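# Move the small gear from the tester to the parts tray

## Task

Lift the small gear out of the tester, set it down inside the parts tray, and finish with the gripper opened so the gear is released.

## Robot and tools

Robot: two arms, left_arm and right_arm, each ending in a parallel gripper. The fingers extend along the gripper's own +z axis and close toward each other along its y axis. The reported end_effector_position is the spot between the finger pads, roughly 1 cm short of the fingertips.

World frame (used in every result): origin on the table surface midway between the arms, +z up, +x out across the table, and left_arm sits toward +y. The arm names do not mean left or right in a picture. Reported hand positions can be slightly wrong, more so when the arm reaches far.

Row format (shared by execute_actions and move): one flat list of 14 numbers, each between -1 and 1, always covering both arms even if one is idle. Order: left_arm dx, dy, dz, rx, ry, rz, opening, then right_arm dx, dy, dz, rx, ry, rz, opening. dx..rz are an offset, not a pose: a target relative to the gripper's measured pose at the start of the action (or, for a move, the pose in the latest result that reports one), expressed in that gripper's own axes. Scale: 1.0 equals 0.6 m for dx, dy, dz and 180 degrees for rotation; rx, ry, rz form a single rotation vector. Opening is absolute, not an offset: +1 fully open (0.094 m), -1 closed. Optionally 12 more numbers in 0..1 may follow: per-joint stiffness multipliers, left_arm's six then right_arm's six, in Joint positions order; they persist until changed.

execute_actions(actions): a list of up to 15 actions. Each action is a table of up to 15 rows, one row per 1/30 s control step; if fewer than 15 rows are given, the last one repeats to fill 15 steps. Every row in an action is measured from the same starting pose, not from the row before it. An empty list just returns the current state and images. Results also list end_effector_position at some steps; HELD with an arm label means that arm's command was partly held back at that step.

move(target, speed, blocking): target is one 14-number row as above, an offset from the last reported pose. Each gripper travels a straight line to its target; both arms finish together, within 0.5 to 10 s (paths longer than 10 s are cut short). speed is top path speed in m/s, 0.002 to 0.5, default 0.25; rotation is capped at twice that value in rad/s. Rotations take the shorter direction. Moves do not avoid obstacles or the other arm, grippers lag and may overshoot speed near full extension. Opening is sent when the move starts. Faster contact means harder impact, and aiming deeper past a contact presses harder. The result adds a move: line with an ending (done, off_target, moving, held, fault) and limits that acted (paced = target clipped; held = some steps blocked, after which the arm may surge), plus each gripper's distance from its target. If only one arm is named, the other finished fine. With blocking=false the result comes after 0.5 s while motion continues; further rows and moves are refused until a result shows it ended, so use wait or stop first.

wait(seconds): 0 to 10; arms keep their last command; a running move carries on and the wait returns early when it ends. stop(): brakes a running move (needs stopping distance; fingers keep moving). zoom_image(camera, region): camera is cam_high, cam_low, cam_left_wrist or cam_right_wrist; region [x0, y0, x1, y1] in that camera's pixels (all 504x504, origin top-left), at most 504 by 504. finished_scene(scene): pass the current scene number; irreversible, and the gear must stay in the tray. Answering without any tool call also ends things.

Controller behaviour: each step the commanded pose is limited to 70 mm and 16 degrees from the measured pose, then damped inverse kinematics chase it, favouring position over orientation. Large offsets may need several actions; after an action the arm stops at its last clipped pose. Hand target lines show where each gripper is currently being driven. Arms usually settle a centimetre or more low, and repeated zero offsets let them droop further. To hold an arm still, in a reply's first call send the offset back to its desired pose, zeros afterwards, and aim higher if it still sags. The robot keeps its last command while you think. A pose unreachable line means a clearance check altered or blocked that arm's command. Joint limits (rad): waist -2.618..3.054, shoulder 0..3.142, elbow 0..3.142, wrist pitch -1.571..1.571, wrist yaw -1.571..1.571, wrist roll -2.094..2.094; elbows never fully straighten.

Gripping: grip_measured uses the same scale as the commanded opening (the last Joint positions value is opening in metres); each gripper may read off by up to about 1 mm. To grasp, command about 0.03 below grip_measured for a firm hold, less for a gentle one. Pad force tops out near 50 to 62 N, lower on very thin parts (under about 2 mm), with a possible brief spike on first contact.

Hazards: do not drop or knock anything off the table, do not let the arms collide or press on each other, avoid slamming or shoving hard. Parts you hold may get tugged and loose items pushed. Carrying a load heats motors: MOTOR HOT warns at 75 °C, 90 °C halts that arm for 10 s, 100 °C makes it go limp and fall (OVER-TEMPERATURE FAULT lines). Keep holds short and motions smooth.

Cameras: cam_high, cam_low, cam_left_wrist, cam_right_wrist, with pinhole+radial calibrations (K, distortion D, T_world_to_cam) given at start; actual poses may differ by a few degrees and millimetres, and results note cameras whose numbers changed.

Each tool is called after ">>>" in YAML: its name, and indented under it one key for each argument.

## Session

>>> execute_actions:
  actions: []

Scene clock: 0.00 s.
left_arm: end_effector_position=(+0.1605, +0.0580, +0.2103) grip_measured=+1.000 end_effector_quat_wxyz=(+0.219, -0.210, +0.947, -0.108) | right_arm: end_effector_position=(+0.3379, -0.3326, +0.3693) grip_measured=+1.000 end_effector_quat_wxyz=(+0.363, +0.040, +0.776, +0.514)
Joint positions: left_arm=[-1.079  1.19   1.235 -1.338 -0.413 -1.628  0.094] | right_arm=[-0.667  1.329  1.471 -1.249 -1.336 -0.088  0.094]
Joint velocities: left_arm=[-0.007  0.027 -0.022 -0.037  0.022 -0.022  0.   ] | right_arm=[ 0.002 -0.022  0.012 -0.007  0.037 -0.022  0.   ]
Motor temperatures (°C, as the motors report them): left_arm=[24 24 24 24 23 23] | right_arm=[22 23 24 24 21 24]
Hand target (left_arm): +0.162, +0.061, +0.212; +0.225, -0.209, +0.946, -0.106
Hand target (right_arm): +0.336, -0.331, +0.374; +0.367, +0.033, +0.772, +0.517
Joint stiffness scale: left_arm=[1. 1. 1. 1. 1. 1.] | right_arm=[1. 1. 1. 1. 1. 1.]
camera_calibration (this result's frames):
cam_left_wrist: T_world_to_cam=[[0.431705, -0.856914, 0.281656, -0.0692462], [-0.898573, -0.381303, 0.217196, 0.136425], [-0.0787217, -0.346853, -0.93461, 0.335467], [0, 0, 0, 1]] pos_world=[0.17889, 0.109039, 0.303404]
cam_right_wrist: T_world_to_cam=[[0.244644, -0.410186, -0.878576, 0.106127], [-0.962101, 0.00987849, -0.272514, 0.460895], [0.120461, 0.911948, -0.392224, 0.512533], [0, 0, 0, 1]] pos_world=[0.355724, -0.428425, 0.419868]

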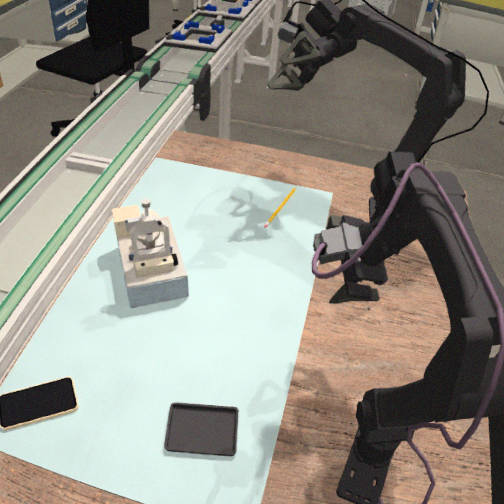

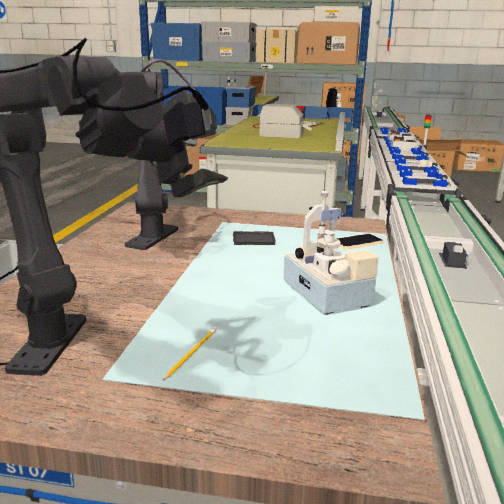

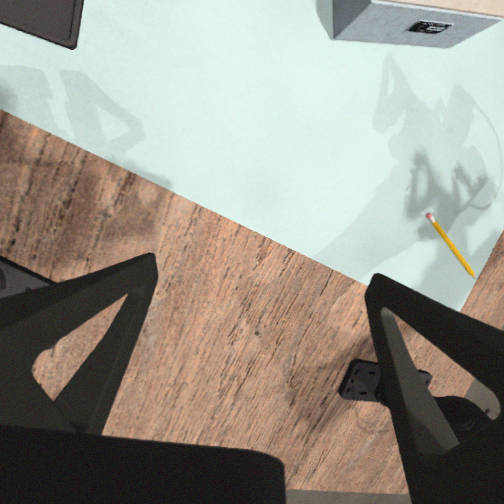

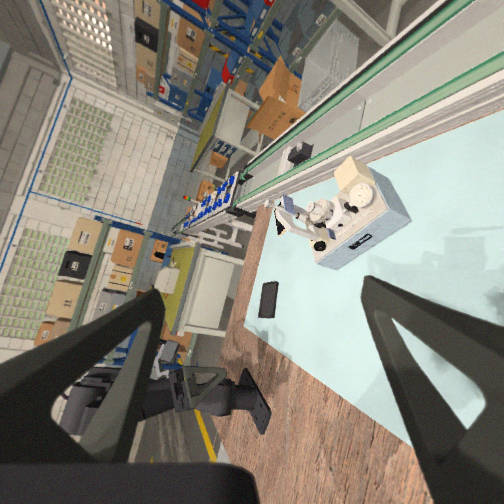

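>>> zoom_image:
  camera: "cam_high"
  region: [95,190,215,310]

>>> zoom_image:
  camera: "cam_low"
  region: [270,180,400,320]

>>> zoom_image:
  camera: "cam_right_wrist"
  region: [255,145,420,285]

Region (95, 190, 215, 310) of cam_high's 504x504 image, scaled by 4.200, with more detail than that image has.

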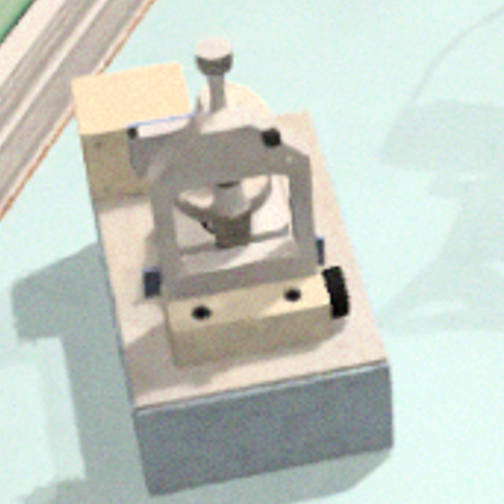

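Region (270, 180, 400, 320) of cam_low's 504x504 image, scaled by 3.600, with more detail than that image has; it fills the left 468 columns of this view, and the rest is white.

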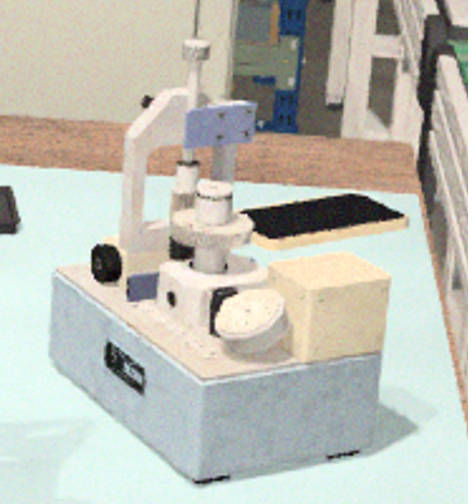

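Region (255, 145, 420, 285) of cam_right_wrist's 504x504 image, scaled by 3.055, with more detail than that image has; it fills the top 428 rows of this view, and the rest is white.

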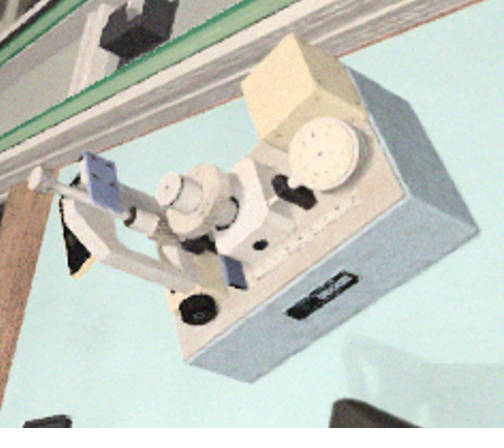

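>>> move:
  target: [-0.392,-0.1172,0.3273,0.3204,-0.2296,0.3255,-0.36,0.1701,0.0165,0.5538,0.0963,-0.0073,-0.2949,-0.23]
  speed: 0.35

Scene clock: 8.00 s.
left_arm: end_effector_position=(+0.4670, +0.0758, +0.1459) grip_measured=-0.357 end_effector_quat_wxyz=(+0.598, +0.351, +0.635, -0.340) | right_arm: end_effector_position=(+0.4588, -0.0369, +0.2389) grip_measured=-0.228 end_effector_quat_wxyz=(+0.535, -0.254, +0.786, +0.175)
Joint positions: left_arm=[0.102 1.992 0.853 1.047 0.95  0.062 0.03 ] | right_arm=[0.547 1.666 1.22  0.072 0.024 0.013 0.036]
Joint velocities: left_arm=[ 0.012 -0.017 -0.007  0.037 -0.051  0.022  0.   ] | right_arm=[ 0.007 -0.002 -0.012  0.051  0.051  0.007 -0.001]
Motor temperatures (°C, as the motors report them): left_arm=[24 25 25 25 23 23] | right_arm=[22 24 26 25 21 24]
Hand target (left_arm): +0.471, +0.077, +0.148; +0.600, +0.353, +0.631, -0.343
Hand target (right_arm): +0.461, -0.032, +0.254; +0.550, -0.255, +0.775, +0.177
Off the commanded pose (left_arm): 0.002 m, 1 deg.
Off the commanded pose (right_arm): 0.018 m, 2 deg.
Joint stiffness scale: left_arm=[1. 1. 1. 1. 1. 1.] | right_arm=[1. 1. 1. 1. 1. 1.]
move: off_target (right_arm)
camera_calibration (this result's frames):
cam_left_wrist: T_world_to_cam=[[-0.821644, -0.563485, 0.085938, 0.42347], [-0.400907, 0.46412, -0.789852, 0.283114], [0.405184, -0.68343, -0.607247, 0.0573891], [0, 0, 0, 1]] pos_world=[0.438191, 0.146442, 0.222075]
cam_right_wrist: T_world_to_cam=[[0.564858, -0.81872, -0.103114, -0.263942], [-0.689735, -0.399841, -0.603649, 0.477816], [0.45299, 0.412097, -0.790554, 0.101339], [0, 0, 0, 1]] pos_world=[0.432751, -0.0668056, 0.341331]

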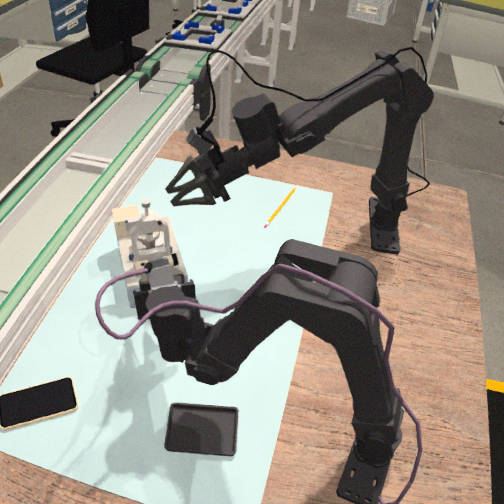

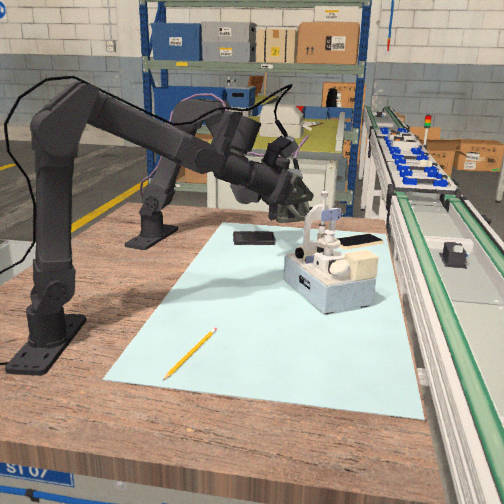

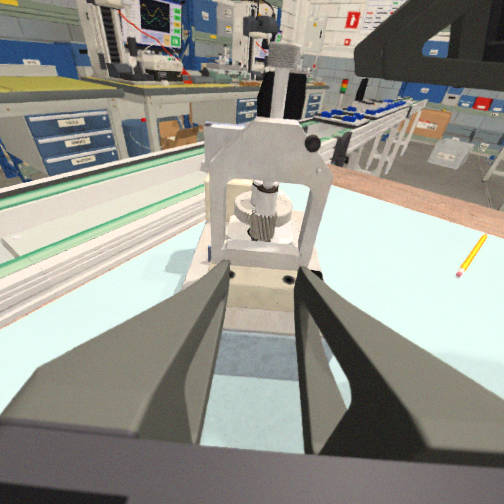

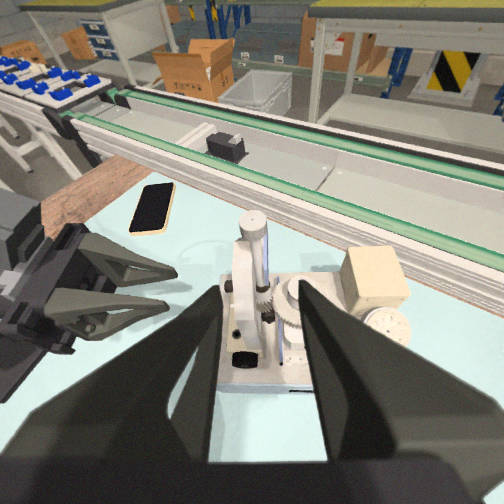

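Both in pre-approach. Let me zoom for measurements.

>>> zoom_image:
  camera: "cam_left_wrist"
  region: [190,160,350,320]

>>> zoom_image:
  camera: "cam_left_wrist"
  region: [190,30,350,190]

>>> zoom_image:
  camera: "cam_right_wrist"
  region: [190,190,350,350]

Region (190, 160, 350, 320) of cam_left_wrist's 504x504 image, scaled by 3.150, with more detail than that image has.

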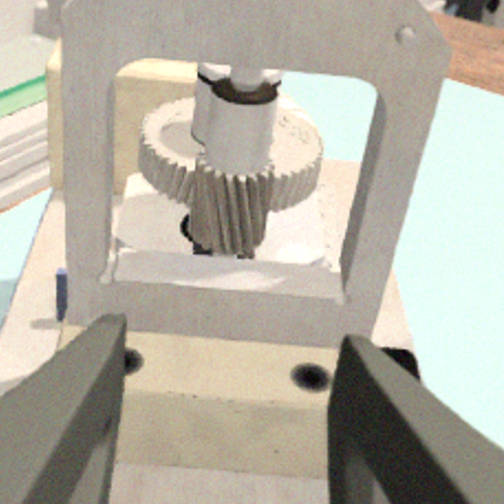

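Region (190, 30, 350, 190) of cam_left_wrist's 504x504 image, scaled by 3.150, with more detail than that image has.

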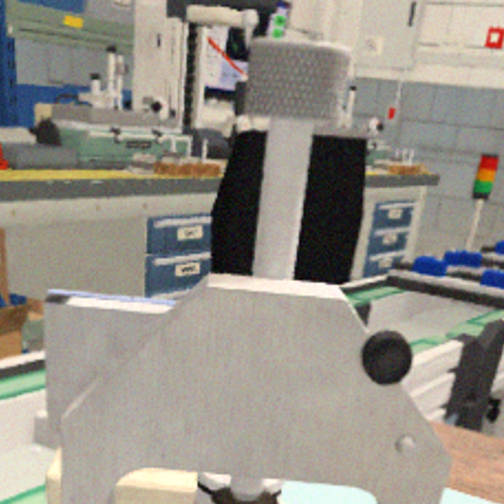

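Region (190, 190, 350, 350) of cam_right_wrist's 504x504 image, scaled by 3.150, with more detail than that image has.

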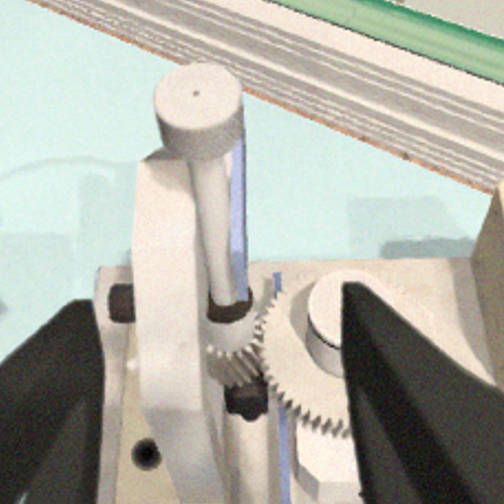

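>>> zoom_image:
  camera: "cam_left_wrist"
  region: [160,250,370,460]

Region (160, 250, 370, 460) of cam_left_wrist's 504x504 image, scaled by 2.400, with more detail than that image has.

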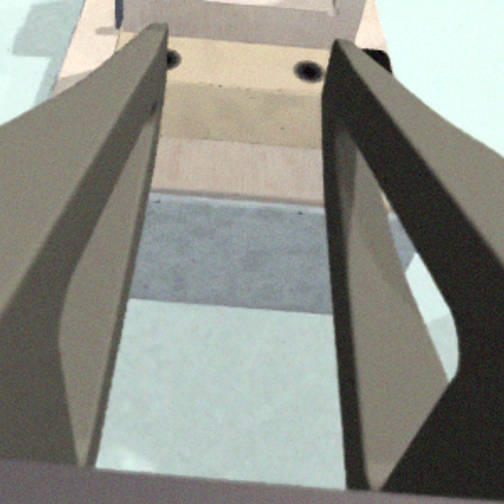

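>>> execute_actions:
  actions:
    - [[0.0019,0.0017,-0.0017,-0.003,0,0.004,-0.36,-0.0295,0.01,0.0021,0,-0.0136,0,-0.23],[0.0026,0.0015,0.0019,-0.0033,0.0004,0.004,-0.36,-0.0303,0.0101,0.0053,0,-0.0136,0,-0.23],[0.0036,0.0012,0.0075,-0.0036,0.0008,0.004,-0.36,-0.0315,0.0103,0.0102,0,-0.0136,0,-0.23],[0.0049,0.0008,0.0147,-0.0041,0.0014,0.004,-0.36,-0.0331,0.0104,0.0165,0,-0.0136,0,-0.23],[0.0064,0.0003,0.0232,-0.0046,0.0021,0.004,-0.36,-0.0349,0.0106,0.0239,0,-0.0136,0,-0.23],[0.0081,-0.0002,0.0326,-0.0051,0.0028,0.004,-0.36,-0.037,0.0109,0.0321,0,-0.0136,0,-0.23],[0.0099,-0.0008,0.0425,-0.0057,0.0036,0.004,-0.36,-0.0391,0.0111,0.0407,0,-0.0136,0,-0.23],[0.0118,-0.0014,0.0525,-0.0063,0.0044,0.004,-0.36,-0.0414,0.0114,0.0496,0,-0.0136,0,-0.23],[0.0136,-0.002,0.0624,-0.0069,0.0052,0.004,-0.36,-0.0435,0.0116,0.0582,0,-0.0136,0,-0.23],[0.0153,-0.0025,0.0718,-0.0074,0.0059,0.004,-0.36,-0.0456,0.0119,0.0664,0,-0.0136,0,-0.23],[0.0168,-0.003,0.0803,-0.0079,0.0066,0.004,-0.36,-0.0474,0.0121,0.0738,0,-0.0136,0,-0.23],[0.0181,-0.0034,0.0875,-0.0084,0.0072,0.004,-0.36,-0.049,0.0122,0.0801,0,-0.0136,0,-0.23],[0.0191,-0.0037,0.0931,-0.0087,0.0076,0.004,-0.36,-0.0502,0.0124,0.085,0,-0.0136,0,-0.23],[0.0198,-0.0039,0.0967,-0.0089,0.0079,0.004,-0.36,-0.051,0.0125,0.0882,0,-0.0136,0,-0.23],[0.02,-0.004,0.098,-0.009,0.008,0.004,-0.36,-0.0513,0.0125,0.0893,0,-0.0136,0,-0.23]]

Scene clock: 17.90 s.
left_arm: end_effector_position=(+0.4834, +0.0267, +0.1367) grip_measured=-0.357 end_effector_quat_wxyz=(+0.598, +0.361, +0.632, -0.335) | right_arm: end_effector_position=(+0.5030, -0.0048, +0.2414) grip_measured=-0.228 end_effector_quat_wxyz=(+0.549, -0.249, +0.778, +0.176)
Joint positions: left_arm=[-0.022  2.082  0.956  1.037  0.834  0.075  0.03 ] | right_arm=[0.547 1.863 1.436 0.084 0.032 0.012 0.036]
Joint velocities: left_arm=[-0.232  0.183  0.237 -0.095 -0.183  0.007 -0.001] | right_arm=[-0.012  0.349  0.281  0.007 -0.022 -0.007  0.002]
Motor temperatures (°C, as the motors report them): left_arm=[24 27 26 26 23 23] | right_arm=[22 27 29 27 21 24]
Hand target (left_arm): +0.495, +0.026, +0.131; +0.597, +0.351, +0.645, -0.323
Hand target (right_arm): +0.504, +0.004, +0.249; +0.552, -0.250, +0.774, +0.180
Off the commanded pose (left_arm): 0.013 m, 2 deg.
Off the commanded pose (right_arm): 0.012 m, 1 deg.
Joint stiffness scale: left_arm=[1. 1. 1. 1. 1. 1.] | right_arm=[1. 1. 1. 1. 1. 1.]
Step readings (end_effector_position):
0: left_arm (+0.4669, +0.0757, +0.1463) | right_arm (+0.4588, -0.0369, +0.2389)
1: left_arm (+0.4669, +0.0757, +0.1463) | right_arm (+0.4591, -0.0370, +0.2395)
2: left_arm (+0.4670, +0.0758, +0.1463) | right_arm (+0.4597, -0.0368, +0.2401)
4: left_arm (+0.4678, +0.0759, +0.1462) | right_arm (+0.4627, -0.0351, +0.2431)
8: left_arm (+0.4716, +0.0649, +0.1435) | right_arm (+0.4761, -0.0253, +0.2483)
15: end_effector_position above
camera_calibration (this result's frames):
cam_left_wrist: T_world_to_cam=[[-0.828198, -0.556811, 0.0636418, 0.416135], [-0.383833, 0.480805, -0.788352, 0.29628], [0.408364, -0.677339, -0.611924, 0.0105347], [0, 0, 0, 1]] pos_world=[0.454062, 0.0963911, 0.213536]
cam_right_wrist: T_world_to_cam=[[0.561647, -0.821109, -0.101645, -0.261138], [-0.675576, -0.384203, -0.629274, 0.521768], [0.47765, 0.422099, -0.770508, 0.0528877], [0, 0, 0, 1]] pos_world=[0.473899, -0.0362818, 0.342542]

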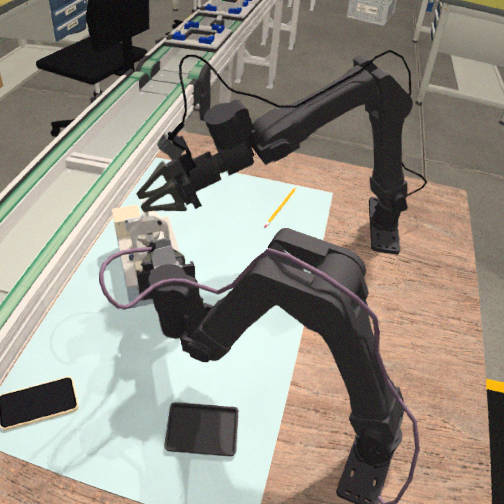

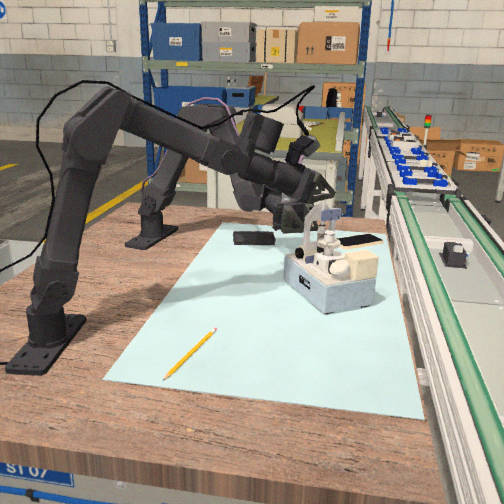

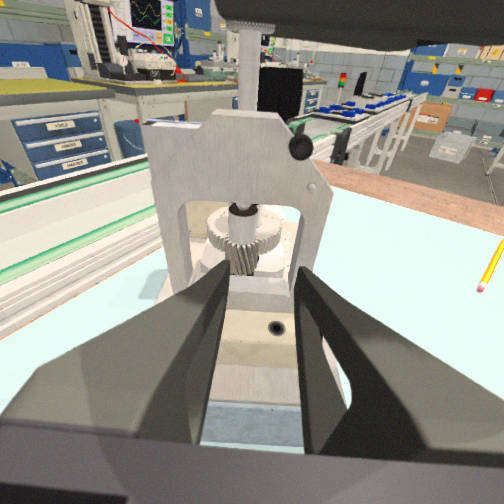

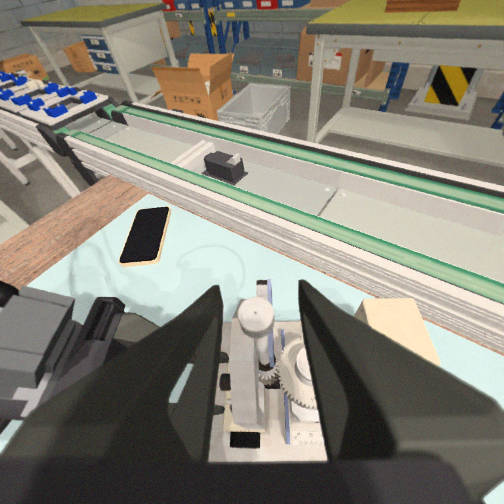

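>>> wait:
  seconds: 0.3

Scene clock: 18.37 s.
left_arm: end_effector_position=(+0.4889, +0.0252, +0.1340) grip_measured=-0.357 end_effector_quat_wxyz=(+0.600, +0.354, +0.639, -0.327) | right_arm: end_effector_position=(+0.5064, -0.0022, +0.2397) grip_measured=-0.228 end_effector_quat_wxyz=(+0.549, -0.249, +0.779, +0.176)
Joint positions: left_arm=[-0.031  2.091  0.967  1.028  0.798  0.077  0.03 ] | right_arm=[0.547 1.88  1.454 0.083 0.032 0.012 0.036]
Joint velocities: left_arm=[ 0.002  0.002  0.002  0.007 -0.022  0.007 -0.   ] | right_arm=[ 0.002  0.002 -0.012 -0.037 -0.051  0.007 -0.   ]
Motor temperatures (°C, as the motors report them): left_arm=[24 27 26 26 23 23] | right_arm=[22 27 29 27 21 24]
Hand target (left_arm): +0.495, +0.026, +0.131; +0.597, +0.351, +0.645, -0.322
Hand target (right_arm): +0.504, +0.004, +0.249; +0.553, -0.250, +0.774, +0.180
Off the commanded pose (left_arm): 0.007 m, 1 deg.
Off the commanded pose (right_arm): 0.011 m, 1 deg.
Joint stiffness scale: left_arm=[1. 1. 1. 1. 1. 1.] | right_arm=[1. 1. 1. 1. 1. 1.]
wait: 0.30 s; at rest by 0.27 s
camera_calibration (this result's frames):
cam_left_wrist: T_world_to_cam=[[-0.813294, -0.578247, 0.064676, 0.413086], [-0.4002, 0.475234, -0.783577, 0.304541], [0.422364, -0.663162, -0.617919, -0.000793144], [0, 0, 0, 1]] pos_world=[0.458173, 0.0936113, 0.211424]
cam_right_wrist: T_world_to_cam=[[0.561555, -0.82118, -0.101584, -0.261051], [-0.676147, -0.384641, -0.628392, 0.524073], [0.47695, 0.421562, -0.771235, 0.0493378], [0, 0, 0, 1]] pos_world=[0.477413, -0.0335887, 0.340856]

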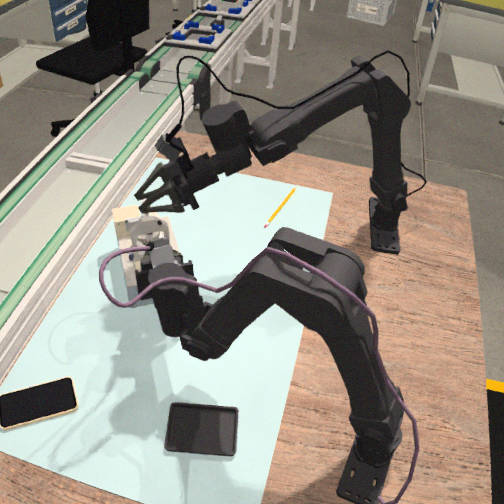

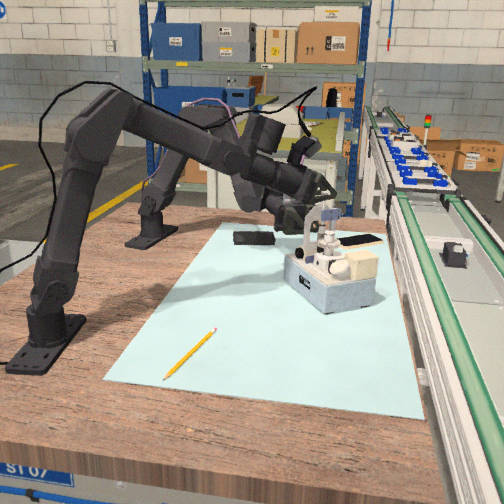

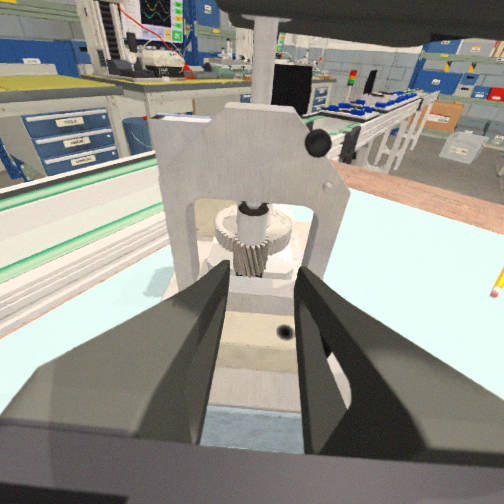

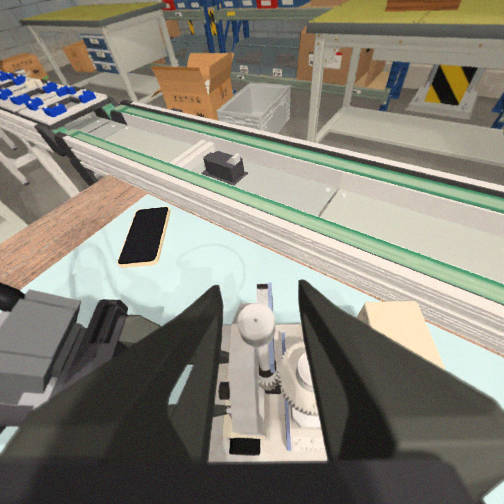

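>>> zoom_image:
  camera: "cam_left_wrist"
  region: [170,170,350,350]

>>> zoom_image:
  camera: "cam_right_wrist"
  region: [200,260,340,400]

>>> zoom_image:
  camera: "cam_low"
  region: [270,160,370,260]

Region (170, 170, 350, 350) of cam_left_wrist's 504x504 image, scaled by 2.800, with more detail than that image has.

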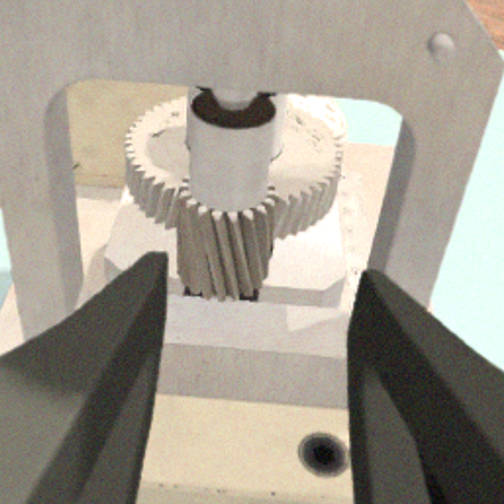

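Region (200, 260, 340, 400) of cam_right_wrist's 504x504 image, scaled by 3.600, with more detail than that image has.

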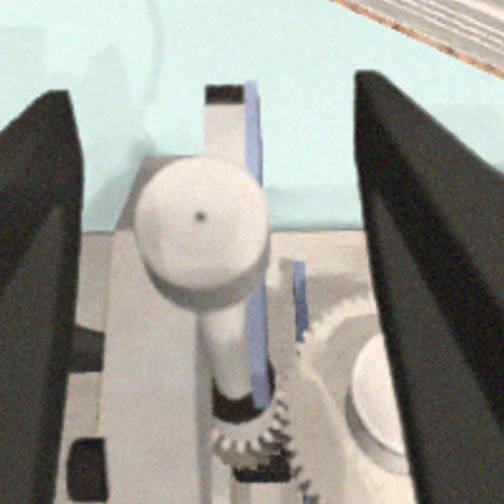

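Region (270, 160, 370, 260) of cam_low's 504x504 image, scaled by 5.040, with more detail than that image has.

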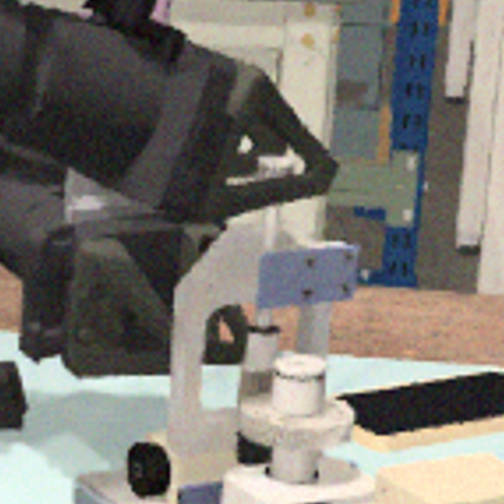

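>>> execute_actions:
  actions:
    - [[0.0049,0.0089,0.0057,-0.004,0.004,0,-0.36,-0.0135,0.0124,-0.0013,0,-0.0045,0,-0.23],[0.0053,0.0098,0.0057,-0.0042,0.004,0,-0.36,-0.0115,0.0128,-0.0014,0,-0.0045,0,-0.23],[0.0058,0.0113,0.0057,-0.0044,0.004,0,-0.36,-0.0086,0.0135,-0.0015,0,-0.0045,0,-0.23],[0.0066,0.013,0.0057,-0.0047,0.004,0,-0.36,-0.0051,0.0142,-0.0015,0,-0.0045,0,-0.23],[0.0074,0.0149,0.006,-0.005,0.004,0,-0.36,-0.0013,0.0151,-0.0016,0,-0.0045,0,-0.23],[0.0081,0.0168,0.0068,-0.0053,0.004,0,-0.36,0.0026,0.016,-0.0018,0,-0.0045,0,-0.23],[0.0089,0.0185,0.0081,-0.0056,0.004,0,-0.36,0.0061,0.0167,-0.0018,0,-0.0045,0,-0.23],[0.0094,0.02,0.0097,-0.0058,0.004,0,-0.36,0.009,0.0174,-0.0019,0,-0.0045,0,-0.23],[0.0099,0.0209,0.0115,-0.0059,0.004,0,-0.36,0.011,0.0178,-0.002,0,-0.0045,0,-0.23],[0.01,0.0213,0.0133,-0.006,0.004,0,-0.36,0.0117,0.018,-0.002,0,-0.0045,0,-0.23],[0.01,0.0213,0.0151,-0.006,0.004,0,-0.36,0.0117,0.018,-0.002,0,-0.0045,0,-0.23],[0.01,0.0213,0.0167,-0.006,0.004,0,-0.36,0.0117,0.018,-0.002,0,-0.0045,0,-0.23],[0.01,0.0213,0.0179,-0.006,0.004,0,-0.36,0.0117,0.018,-0.002,0,-0.0045,0,-0.23],[0.01,0.0213,0.0187,-0.006,0.004,0,-0.36,0.0117,0.018,-0.002,0,-0.0045,0,-0.23],[0.01,0.0213,0.019,-0.006,0.004,0,-0.36,0.0117,0.018,-0.002,0,-0.0045,0,-0.23]]

Scene clock: 23.20 s.
left_arm: end_effector_position=(+0.4997, +0.0241, +0.1322) grip_measured=-0.357 end_effector_quat_wxyz=(+0.604, +0.353, +0.638, -0.322) | right_arm: end_effector_position=(+0.5006, +0.0007, +0.2278) grip_measured=-0.228 end_effector_quat_wxyz=(+0.547, -0.251, +0.780, +0.173)
Joint positions: left_arm=[-0.031  2.124  1.01   1.023  0.789  0.081  0.03 ] | right_arm=[0.562 1.88  1.412 0.118 0.049 0.013 0.036]
Joint velocities: left_arm=[-0.007  0.042  0.056 -0.037 -0.022 -0.007  0.   ] | right_arm=[-0.012 -0.007 -0.002 -0.007  0.051 -0.066 -0.001]
Motor temperatures (°C, as the motors report them): left_arm=[24 28 26 26 23 23] | right_arm=[22 28 30 28 21 24]
Hand target (left_arm): +0.505, +0.023, +0.127; +0.599, +0.350, +0.646, -0.318
Hand target (right_arm): +0.497, +0.004, +0.233; +0.554, -0.248, +0.775, +0.178
Off the commanded pose (left_arm): 0.008 m, 1 deg.
Off the commanded pose (right_arm): 0.008 m, 1 deg.
Joint stiffness scale: left_arm=[1. 1. 1. 1. 1. 1.] | right_arm=[1. 1. 1. 1. 1. 1.]
Step readings (end_effector_position):
0: left_arm (+0.4891, +0.0253, +0.1340) | right_arm (+0.5064, -0.0022, +0.2397)
1: left_arm (+0.4892, +0.0253, +0.1340) | right_arm (+0.5064, -0.0022, +0.2397)
2: left_arm (+0.4893, +0.0254, +0.1340) | right_arm (+0.5065, -0.0024, +0.2397)
4: left_arm (+0.4893, +0.0254, +0.1340) | right_arm (+0.5060, -0.0016, +0.2398)
8: left_arm (+0.4928, +0.0247, +0.1345) | right_arm (+0.5043, +0.0010, +0.2394)
15: end_effector_position above
camera_calibration (this result's frames):
cam_left_wrist: T_world_to_cam=[[-0.808435, -0.585856, 0.0566168, 0.420199], [-0.397824, 0.472994, -0.786137, 0.307092], [0.433784, -0.658065, -0.615453, -0.0133035], [0, 0, 0, 1]] pos_world=[0.467643, 0.0921691, 0.209438]
cam_right_wrist: T_world_to_cam=[[0.560649, -0.822449, -0.0961809, -0.257377], [-0.678097, -0.389347, -0.623373, 0.513616], [0.475244, 0.414713, -0.775987, 0.04363], [0, 0, 0, 1]] pos_world=[0.471845, -0.0297985, 0.329276]

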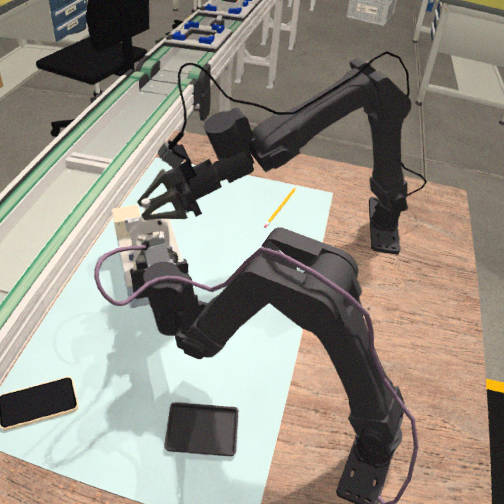

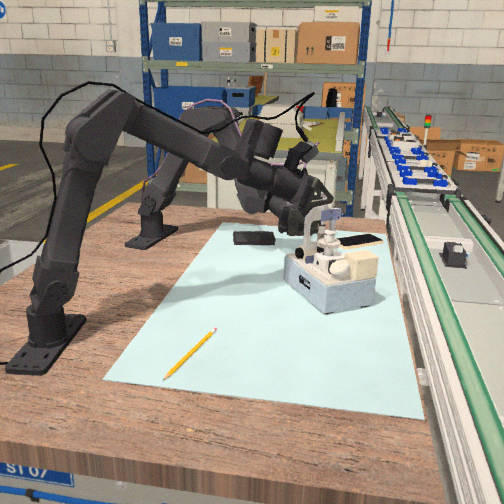

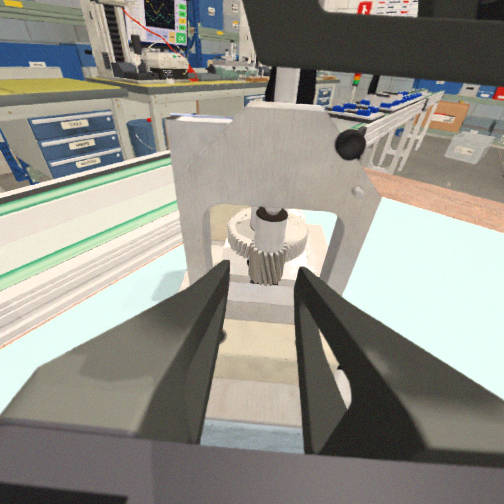

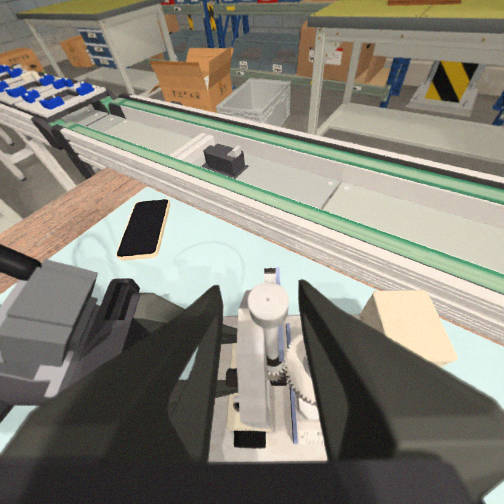

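>>> execute_actions:
  actions: []

>>> zoom_image:
  camera: "cam_left_wrist"
  region: [180,170,360,350]

>>> zoom_image:
  camera: "cam_right_wrist"
  region: [200,250,340,390]

Scene clock: 23.43 s.
left_arm: end_effector_position=(+0.5008, +0.0243, +0.1321) grip_measured=-0.357 end_effector_quat_wxyz=(+0.604, +0.352, +0.639, -0.321) | right_arm: end_effector_position=(+0.5013, +0.0010, +0.2299) grip_measured=-0.228 end_effector_quat_wxyz=(+0.550, -0.249, +0.778, +0.173)
Joint positions: left_arm=[-0.031  2.125  1.013  1.021  0.786  0.081  0.03 ] | right_arm=[0.562 1.88  1.412 0.127 0.05  0.013 0.036]
Joint velocities: left_arm=[-0.017 -0.002 -0.002 -0.007 -0.007 -0.007  0.002] | right_arm=[ 0.042 -0.007 -0.007  0.022 -0.007 -0.007 -0.   ]
Motor temperatures (°C, as the motors report them): left_arm=[24 29 26 26 23 23] | right_arm=[22 28 30 28 21 24]
Hand target (left_arm): +0.505, +0.023, +0.128; +0.599, +0.350, +0.645, -0.318
Hand target (right_arm): +0.497, +0.004, +0.233; +0.554, -0.248, +0.775, +0.178
Off the commanded pose (left_arm): 0.007 m, 1 deg.
Off the commanded pose (right_arm): 0.006 m, 1 deg.
Joint stiffness scale: left_arm=[1. 1. 1. 1. 1. 1.] | right_arm=[1. 1. 1. 1. 1. 1.]
camera_calibration (this result's frames):
cam_left_wrist: T_world_to_cam=[[-0.806633, -0.58833, 0.0566684, 0.42032], [-0.39951, 0.472057, -0.785846, 0.308207], [0.435586, -0.656529, -0.61582, -0.0145926], [0, 0, 0, 1]] pos_world=[0.468532, 0.092215, 0.209398]
cam_right_wrist: T_world_to_cam=[[0.56019, -0.822746, -0.0963153, -0.257126], [-0.67395, -0.38507, -0.630486, 0.515124], [0.481642, 0.418104, -0.770202, 0.0402822], [0, 0, 0, 1]] pos_world=[0.471805, -0.0300326, 0.331039]

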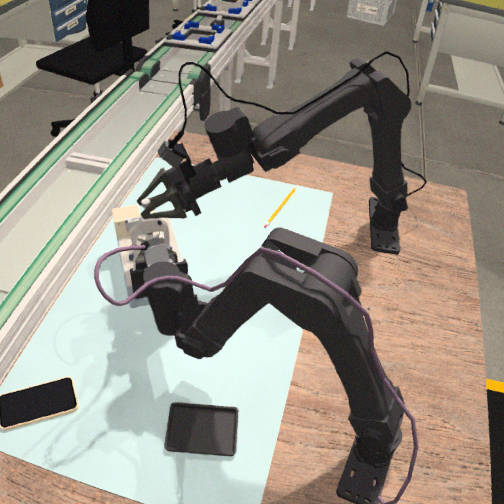

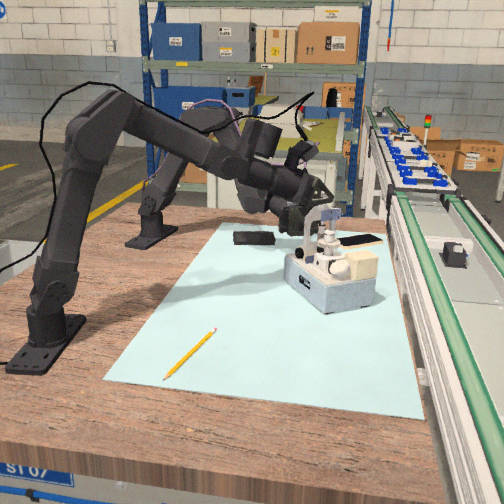

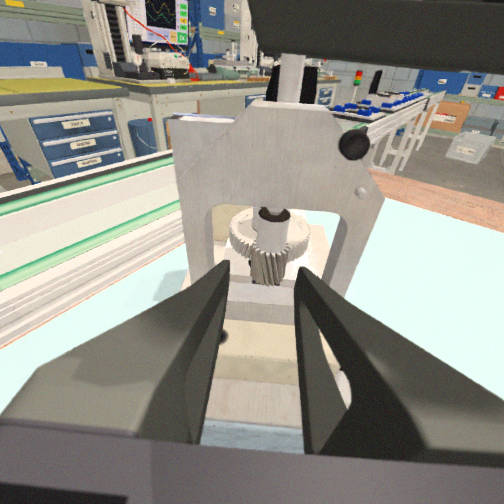

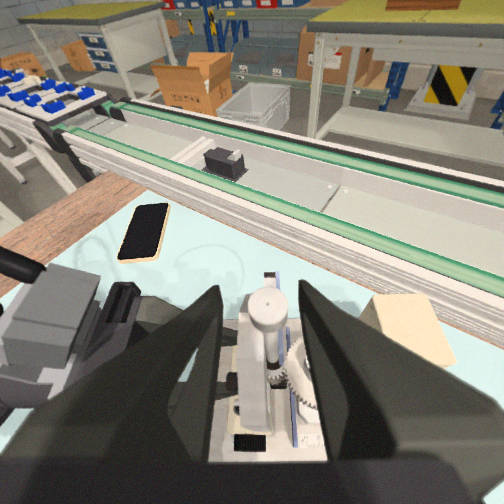

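Region (180, 170, 360, 350) of cam_left_wrist's 504x504 image, scaled by 2.800, with more detail than that image has.

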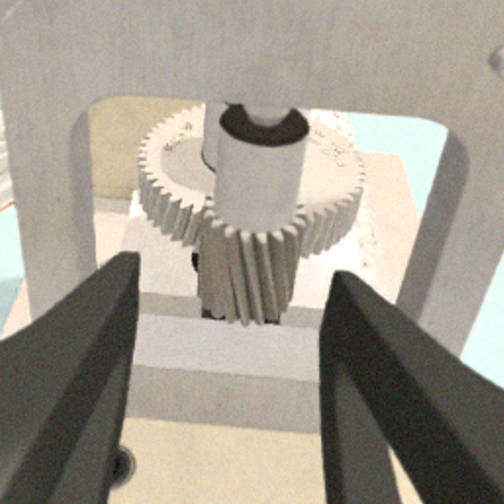

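Region (200, 250, 340, 390) of cam_right_wrist's 504x504 image, scaled by 3.600, with more detail than that image has.

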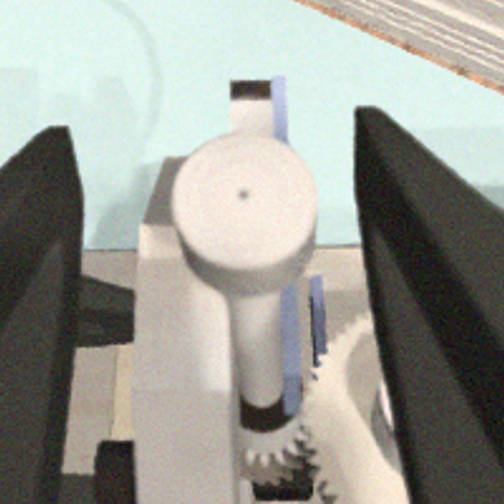

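>>> execute_actions:
  actions:
    - [[0.0077,0.0052,0.0074,-0.003,0.004,0,-0.36,-0.004,0.006,-0.0045,0,-0.004,0,-0.3],[0.0077,0.0051,0.0086,-0.003,0.004,0,-0.36,-0.0043,0.003,-0.0043,0,-0.004,0,-0.38],[0.0077,0.0049,0.0104,-0.003,0.004,0,-0.36,-0.0046,-0.001,-0.004,0,-0.004,0,-0.45],[0.0077,0.0047,0.0128,-0.003,0.004,0,-0.36,-0.005,-0.004,-0.0037,0,-0.004,0,-0.5],[0.0077,0.0044,0.0156,-0.003,0.004,0,-0.36,-0.005,-0.007,-0.0034,0,-0.004,0,-0.54],[0.0077,0.0041,0.0186,-0.003,0.004,0,-0.36,-0.005,-0.008,-0.003,0,-0.004,0,-0.57],[0.0077,0.0038,0.0219,-0.003,0.004,0,-0.36,-0.005,-0.008,-0.003,0,-0.004,0,-0.6],[0.0078,0.0036,0.0251,-0.003,0.004,0,-0.36,-0.005,-0.008,-0.003,0,-0.004,0,-0.62],[0.0078,0.0033,0.0284,-0.003,0.004,0,-0.36,-0.005,-0.008,-0.003,0,-0.004,0,-0.64],[0.0078,0.003,0.0314,-0.003,0.004,0,-0.36,-0.005,-0.008,-0.003,0,-0.004,0,-0.66],[0.0078,0.0027,0.0342,-0.003,0.004,0,-0.36,-0.005,-0.008,-0.003,0,-0.004,0,-0.68],[0.0078,0.0025,0.0366,-0.003,0.004,0,-0.36,-0.005,-0.008,-0.003,0,-0.004,0,-0.7],[0.0078,0.0023,0.0384,-0.003,0.004,0,-0.36,-0.005,-0.008,-0.003,0,-0.004,0,-0.715],[0.0078,0.0022,0.0396,-0.003,0.004,0,-0.36,-0.005,-0.008,-0.003,0,-0.004,0,-0.73],[0.0078,0.0022,0.04,-0.003,0.004,0,-0.36,-0.005,-0.008,-0.003,0,-0.004,0,-0.74]]

Scene clock: 25.60 s.
left_arm: end_effector_position=(+0.5098, +0.0097, +0.1317) grip_measured=-0.357 end_effector_quat_wxyz=(+0.608, +0.354, +0.636, -0.317) | right_arm: end_effector_position=(+0.5037, -0.0015, +0.2310) grip_measured=-0.701 end_effector_quat_wxyz=(+0.553, -0.246, +0.777, +0.172)
Joint positions: left_arm=[-0.063  2.161  1.068  1.012  0.752  0.082  0.03 ] | right_arm=[0.557 1.88  1.412 0.132 0.052 0.013 0.014]
Joint velocities: left_arm=[-0.085  0.056  0.11  -0.037 -0.066 -0.022 -0.001] | right_arm=[ 0.012  0.002 -0.002  0.007 -0.007 -0.051  0.001]
Motor temperatures (°C, as the motors report them): left_arm=[24 29 27 26 23 23] | right_arm=[22 29 30 28 21 24]
Hand target (left_arm): +0.515, +0.006, +0.126; +0.602, +0.351, +0.644, -0.315
Hand target (right_arm): +0.503, -0.003, +0.233; +0.555, -0.248, +0.774, +0.175
Off the commanded pose (left_arm): 0.009 m, 1 deg.
Off the commanded pose (right_arm): 0.003 m, 1 deg.
Joint stiffness scale: left_arm=[1. 1. 1. 1. 1. 1.] | right_arm=[1. 1. 1. 1. 1. 1.]
Step readings (end_effector_position):
0: left_arm (+0.5009, +0.0244, +0.1320) | right_arm (+0.5015, +0.0010, +0.2304)
1: left_arm (+0.5010, +0.0245, +0.1320) | right_arm (+0.5016, +0.0010, +0.2304)
2: left_arm (+0.5011, +0.0245, +0.1320) | right_arm (+0.5016, +0.0010, +0.2305)
4: left_arm (+0.5015, +0.0248, +0.1320) | right_arm (+0.5017, +0.0011, +0.2308)
8: left_arm (+0.5055, +0.0222, +0.1324) | right_arm (+0.5030, -0.0007, +0.2309)
15: end_effector_position above
camera_calibration (this result's frames):
cam_left_wrist: T_world_to_cam=[[-0.80628, -0.589756, 0.045822, 0.420311], [-0.390628, 0.472669, -0.789932, 0.314409], [0.444209, -0.654806, -0.611479, -0.0334155], [0, 0, 0, 1]] pos_world=[0.476549, 0.0773885, 0.20867]
cam_right_wrist: T_world_to_cam=[[0.554686, -0.826501, -0.0960139, -0.257718], [-0.674154, -0.378783, -0.634066, 0.517379], [0.487688, 0.416436, -0.767295, 0.0372953], [0, 0, 0, 1]] pos_world=[0.473557, -0.0325604, 0.331925]

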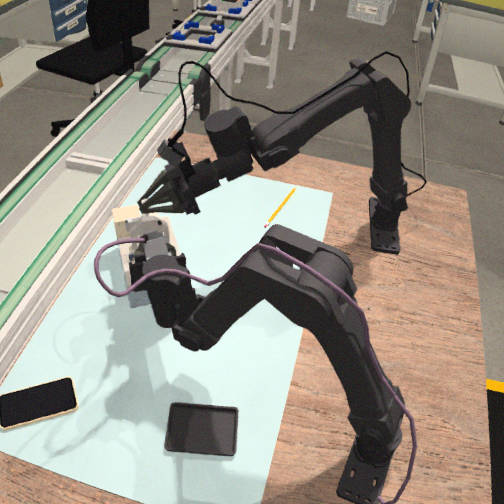

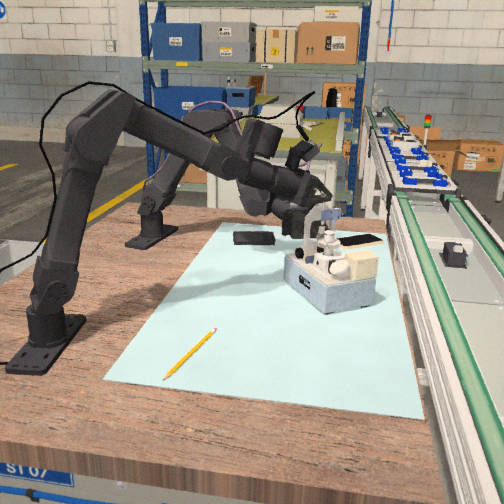

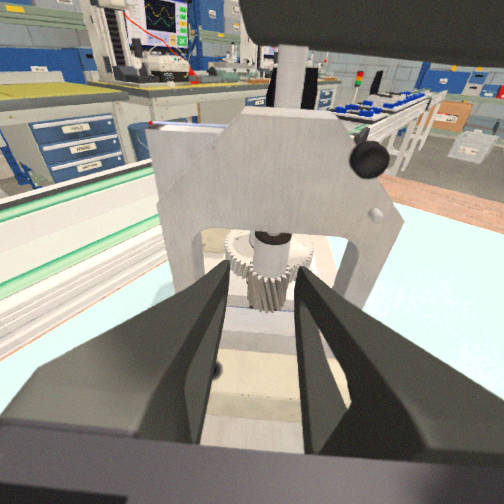

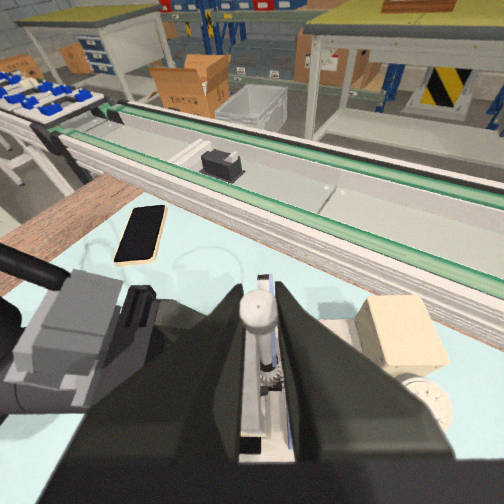

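>>> wait:
  seconds: 0.2

>>> zoom_image:
  camera: "cam_left_wrist"
  region: [190,200,350,360]

Scene clock: 25.93 s.
left_arm: end_effector_position=(+0.5108, +0.0084, +0.1307) grip_measured=-0.357 end_effector_quat_wxyz=(+0.607, +0.353, +0.638, -0.316) | right_arm: end_effector_position=(+0.5037, -0.0015, +0.2310) grip_measured=-0.701 end_effector_quat_wxyz=(+0.553, -0.246, +0.777, +0.172)
Joint positions: left_arm=[-0.067  2.164  1.072  1.008  0.745  0.082  0.03 ] | right_arm=[0.557 1.88  1.412 0.132 0.052 0.013 0.014]
Joint velocities: left_arm=[-0.007 -0.002 -0.007 -0.051  0.037 -0.022 -0.   ] | right_arm=[ 0.022 -0.007 -0.007 -0.022  0.022  0.022  0.001]
Motor temperatures (°C, as the motors report them): left_arm=[24 29 27 26 23 23] | right_arm=[22 29 30 28 21 24]
Hand target (left_arm): +0.515, +0.006, +0.126; +0.602, +0.351, +0.644, -0.315
Hand target (right_arm): +0.503, -0.003, +0.233; +0.555, -0.248, +0.774, +0.175
Off the commanded pose (left_arm): 0.007 m, 1 deg.
Off the commanded pose (right_arm): 0.003 m, 1 deg.
Joint stiffness scale: left_arm=[1. 1. 1. 1. 1. 1.] | right_arm=[1. 1. 1. 1. 1. 1.]
wait: 0.20 s; at rest by 0.07 s
camera_calibration (this result's frames):
cam_left_wrist: T_world_to_cam=[[-0.803891, -0.592873, 0.0475501, 0.418921], [-0.394934, 0.472301, -0.788009, 0.316571], [0.444731, -0.652253, -0.613824, -0.0352492], [0, 0, 0, 1]] pos_world=[0.477468, 0.0758588, 0.207904]
cam_right_wrist: T_world_to_cam=[[0.554686, -0.826501, -0.0960139, -0.257718], [-0.674154, -0.378783, -0.634066, 0.517379], [0.487688, 0.416436, -0.767295, 0.0372953], [0, 0, 0, 1]] pos_world=[0.473557, -0.0325604, 0.331925]

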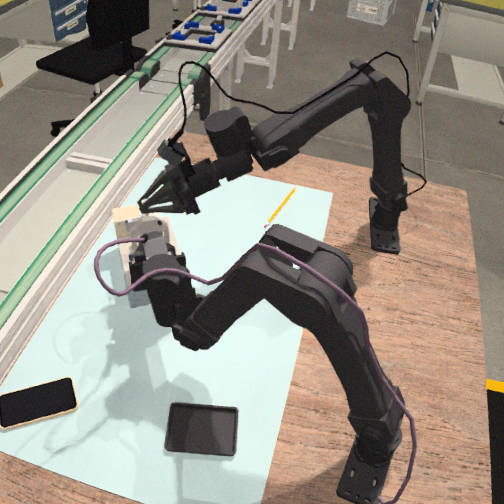

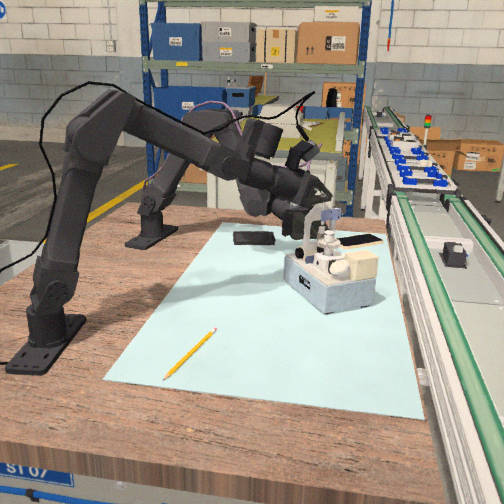

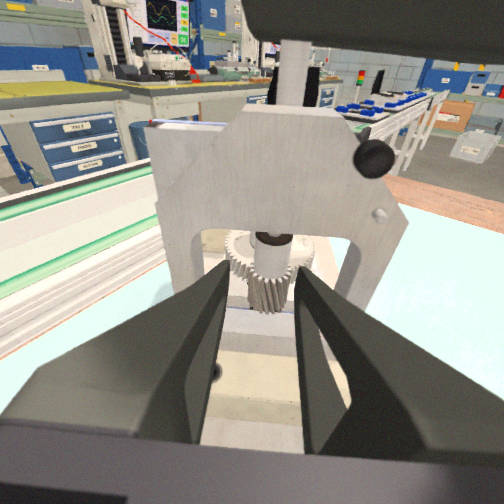

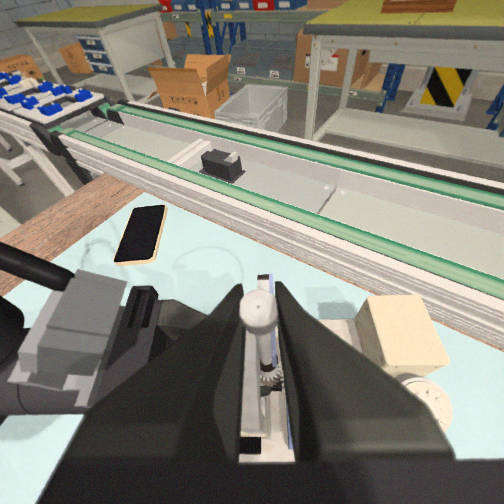

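Region (190, 200, 350, 360) of cam_left_wrist's 504x504 image, scaled by 3.150, with more detail than that image has.

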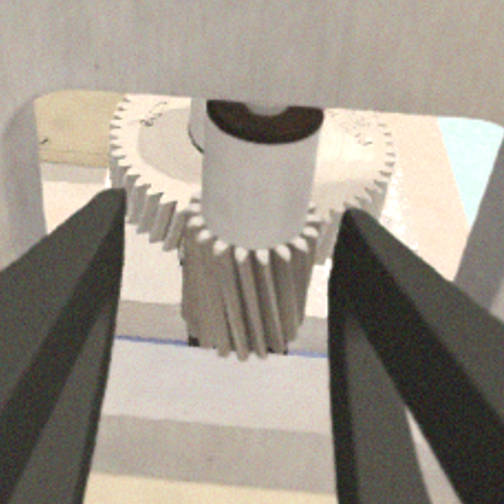

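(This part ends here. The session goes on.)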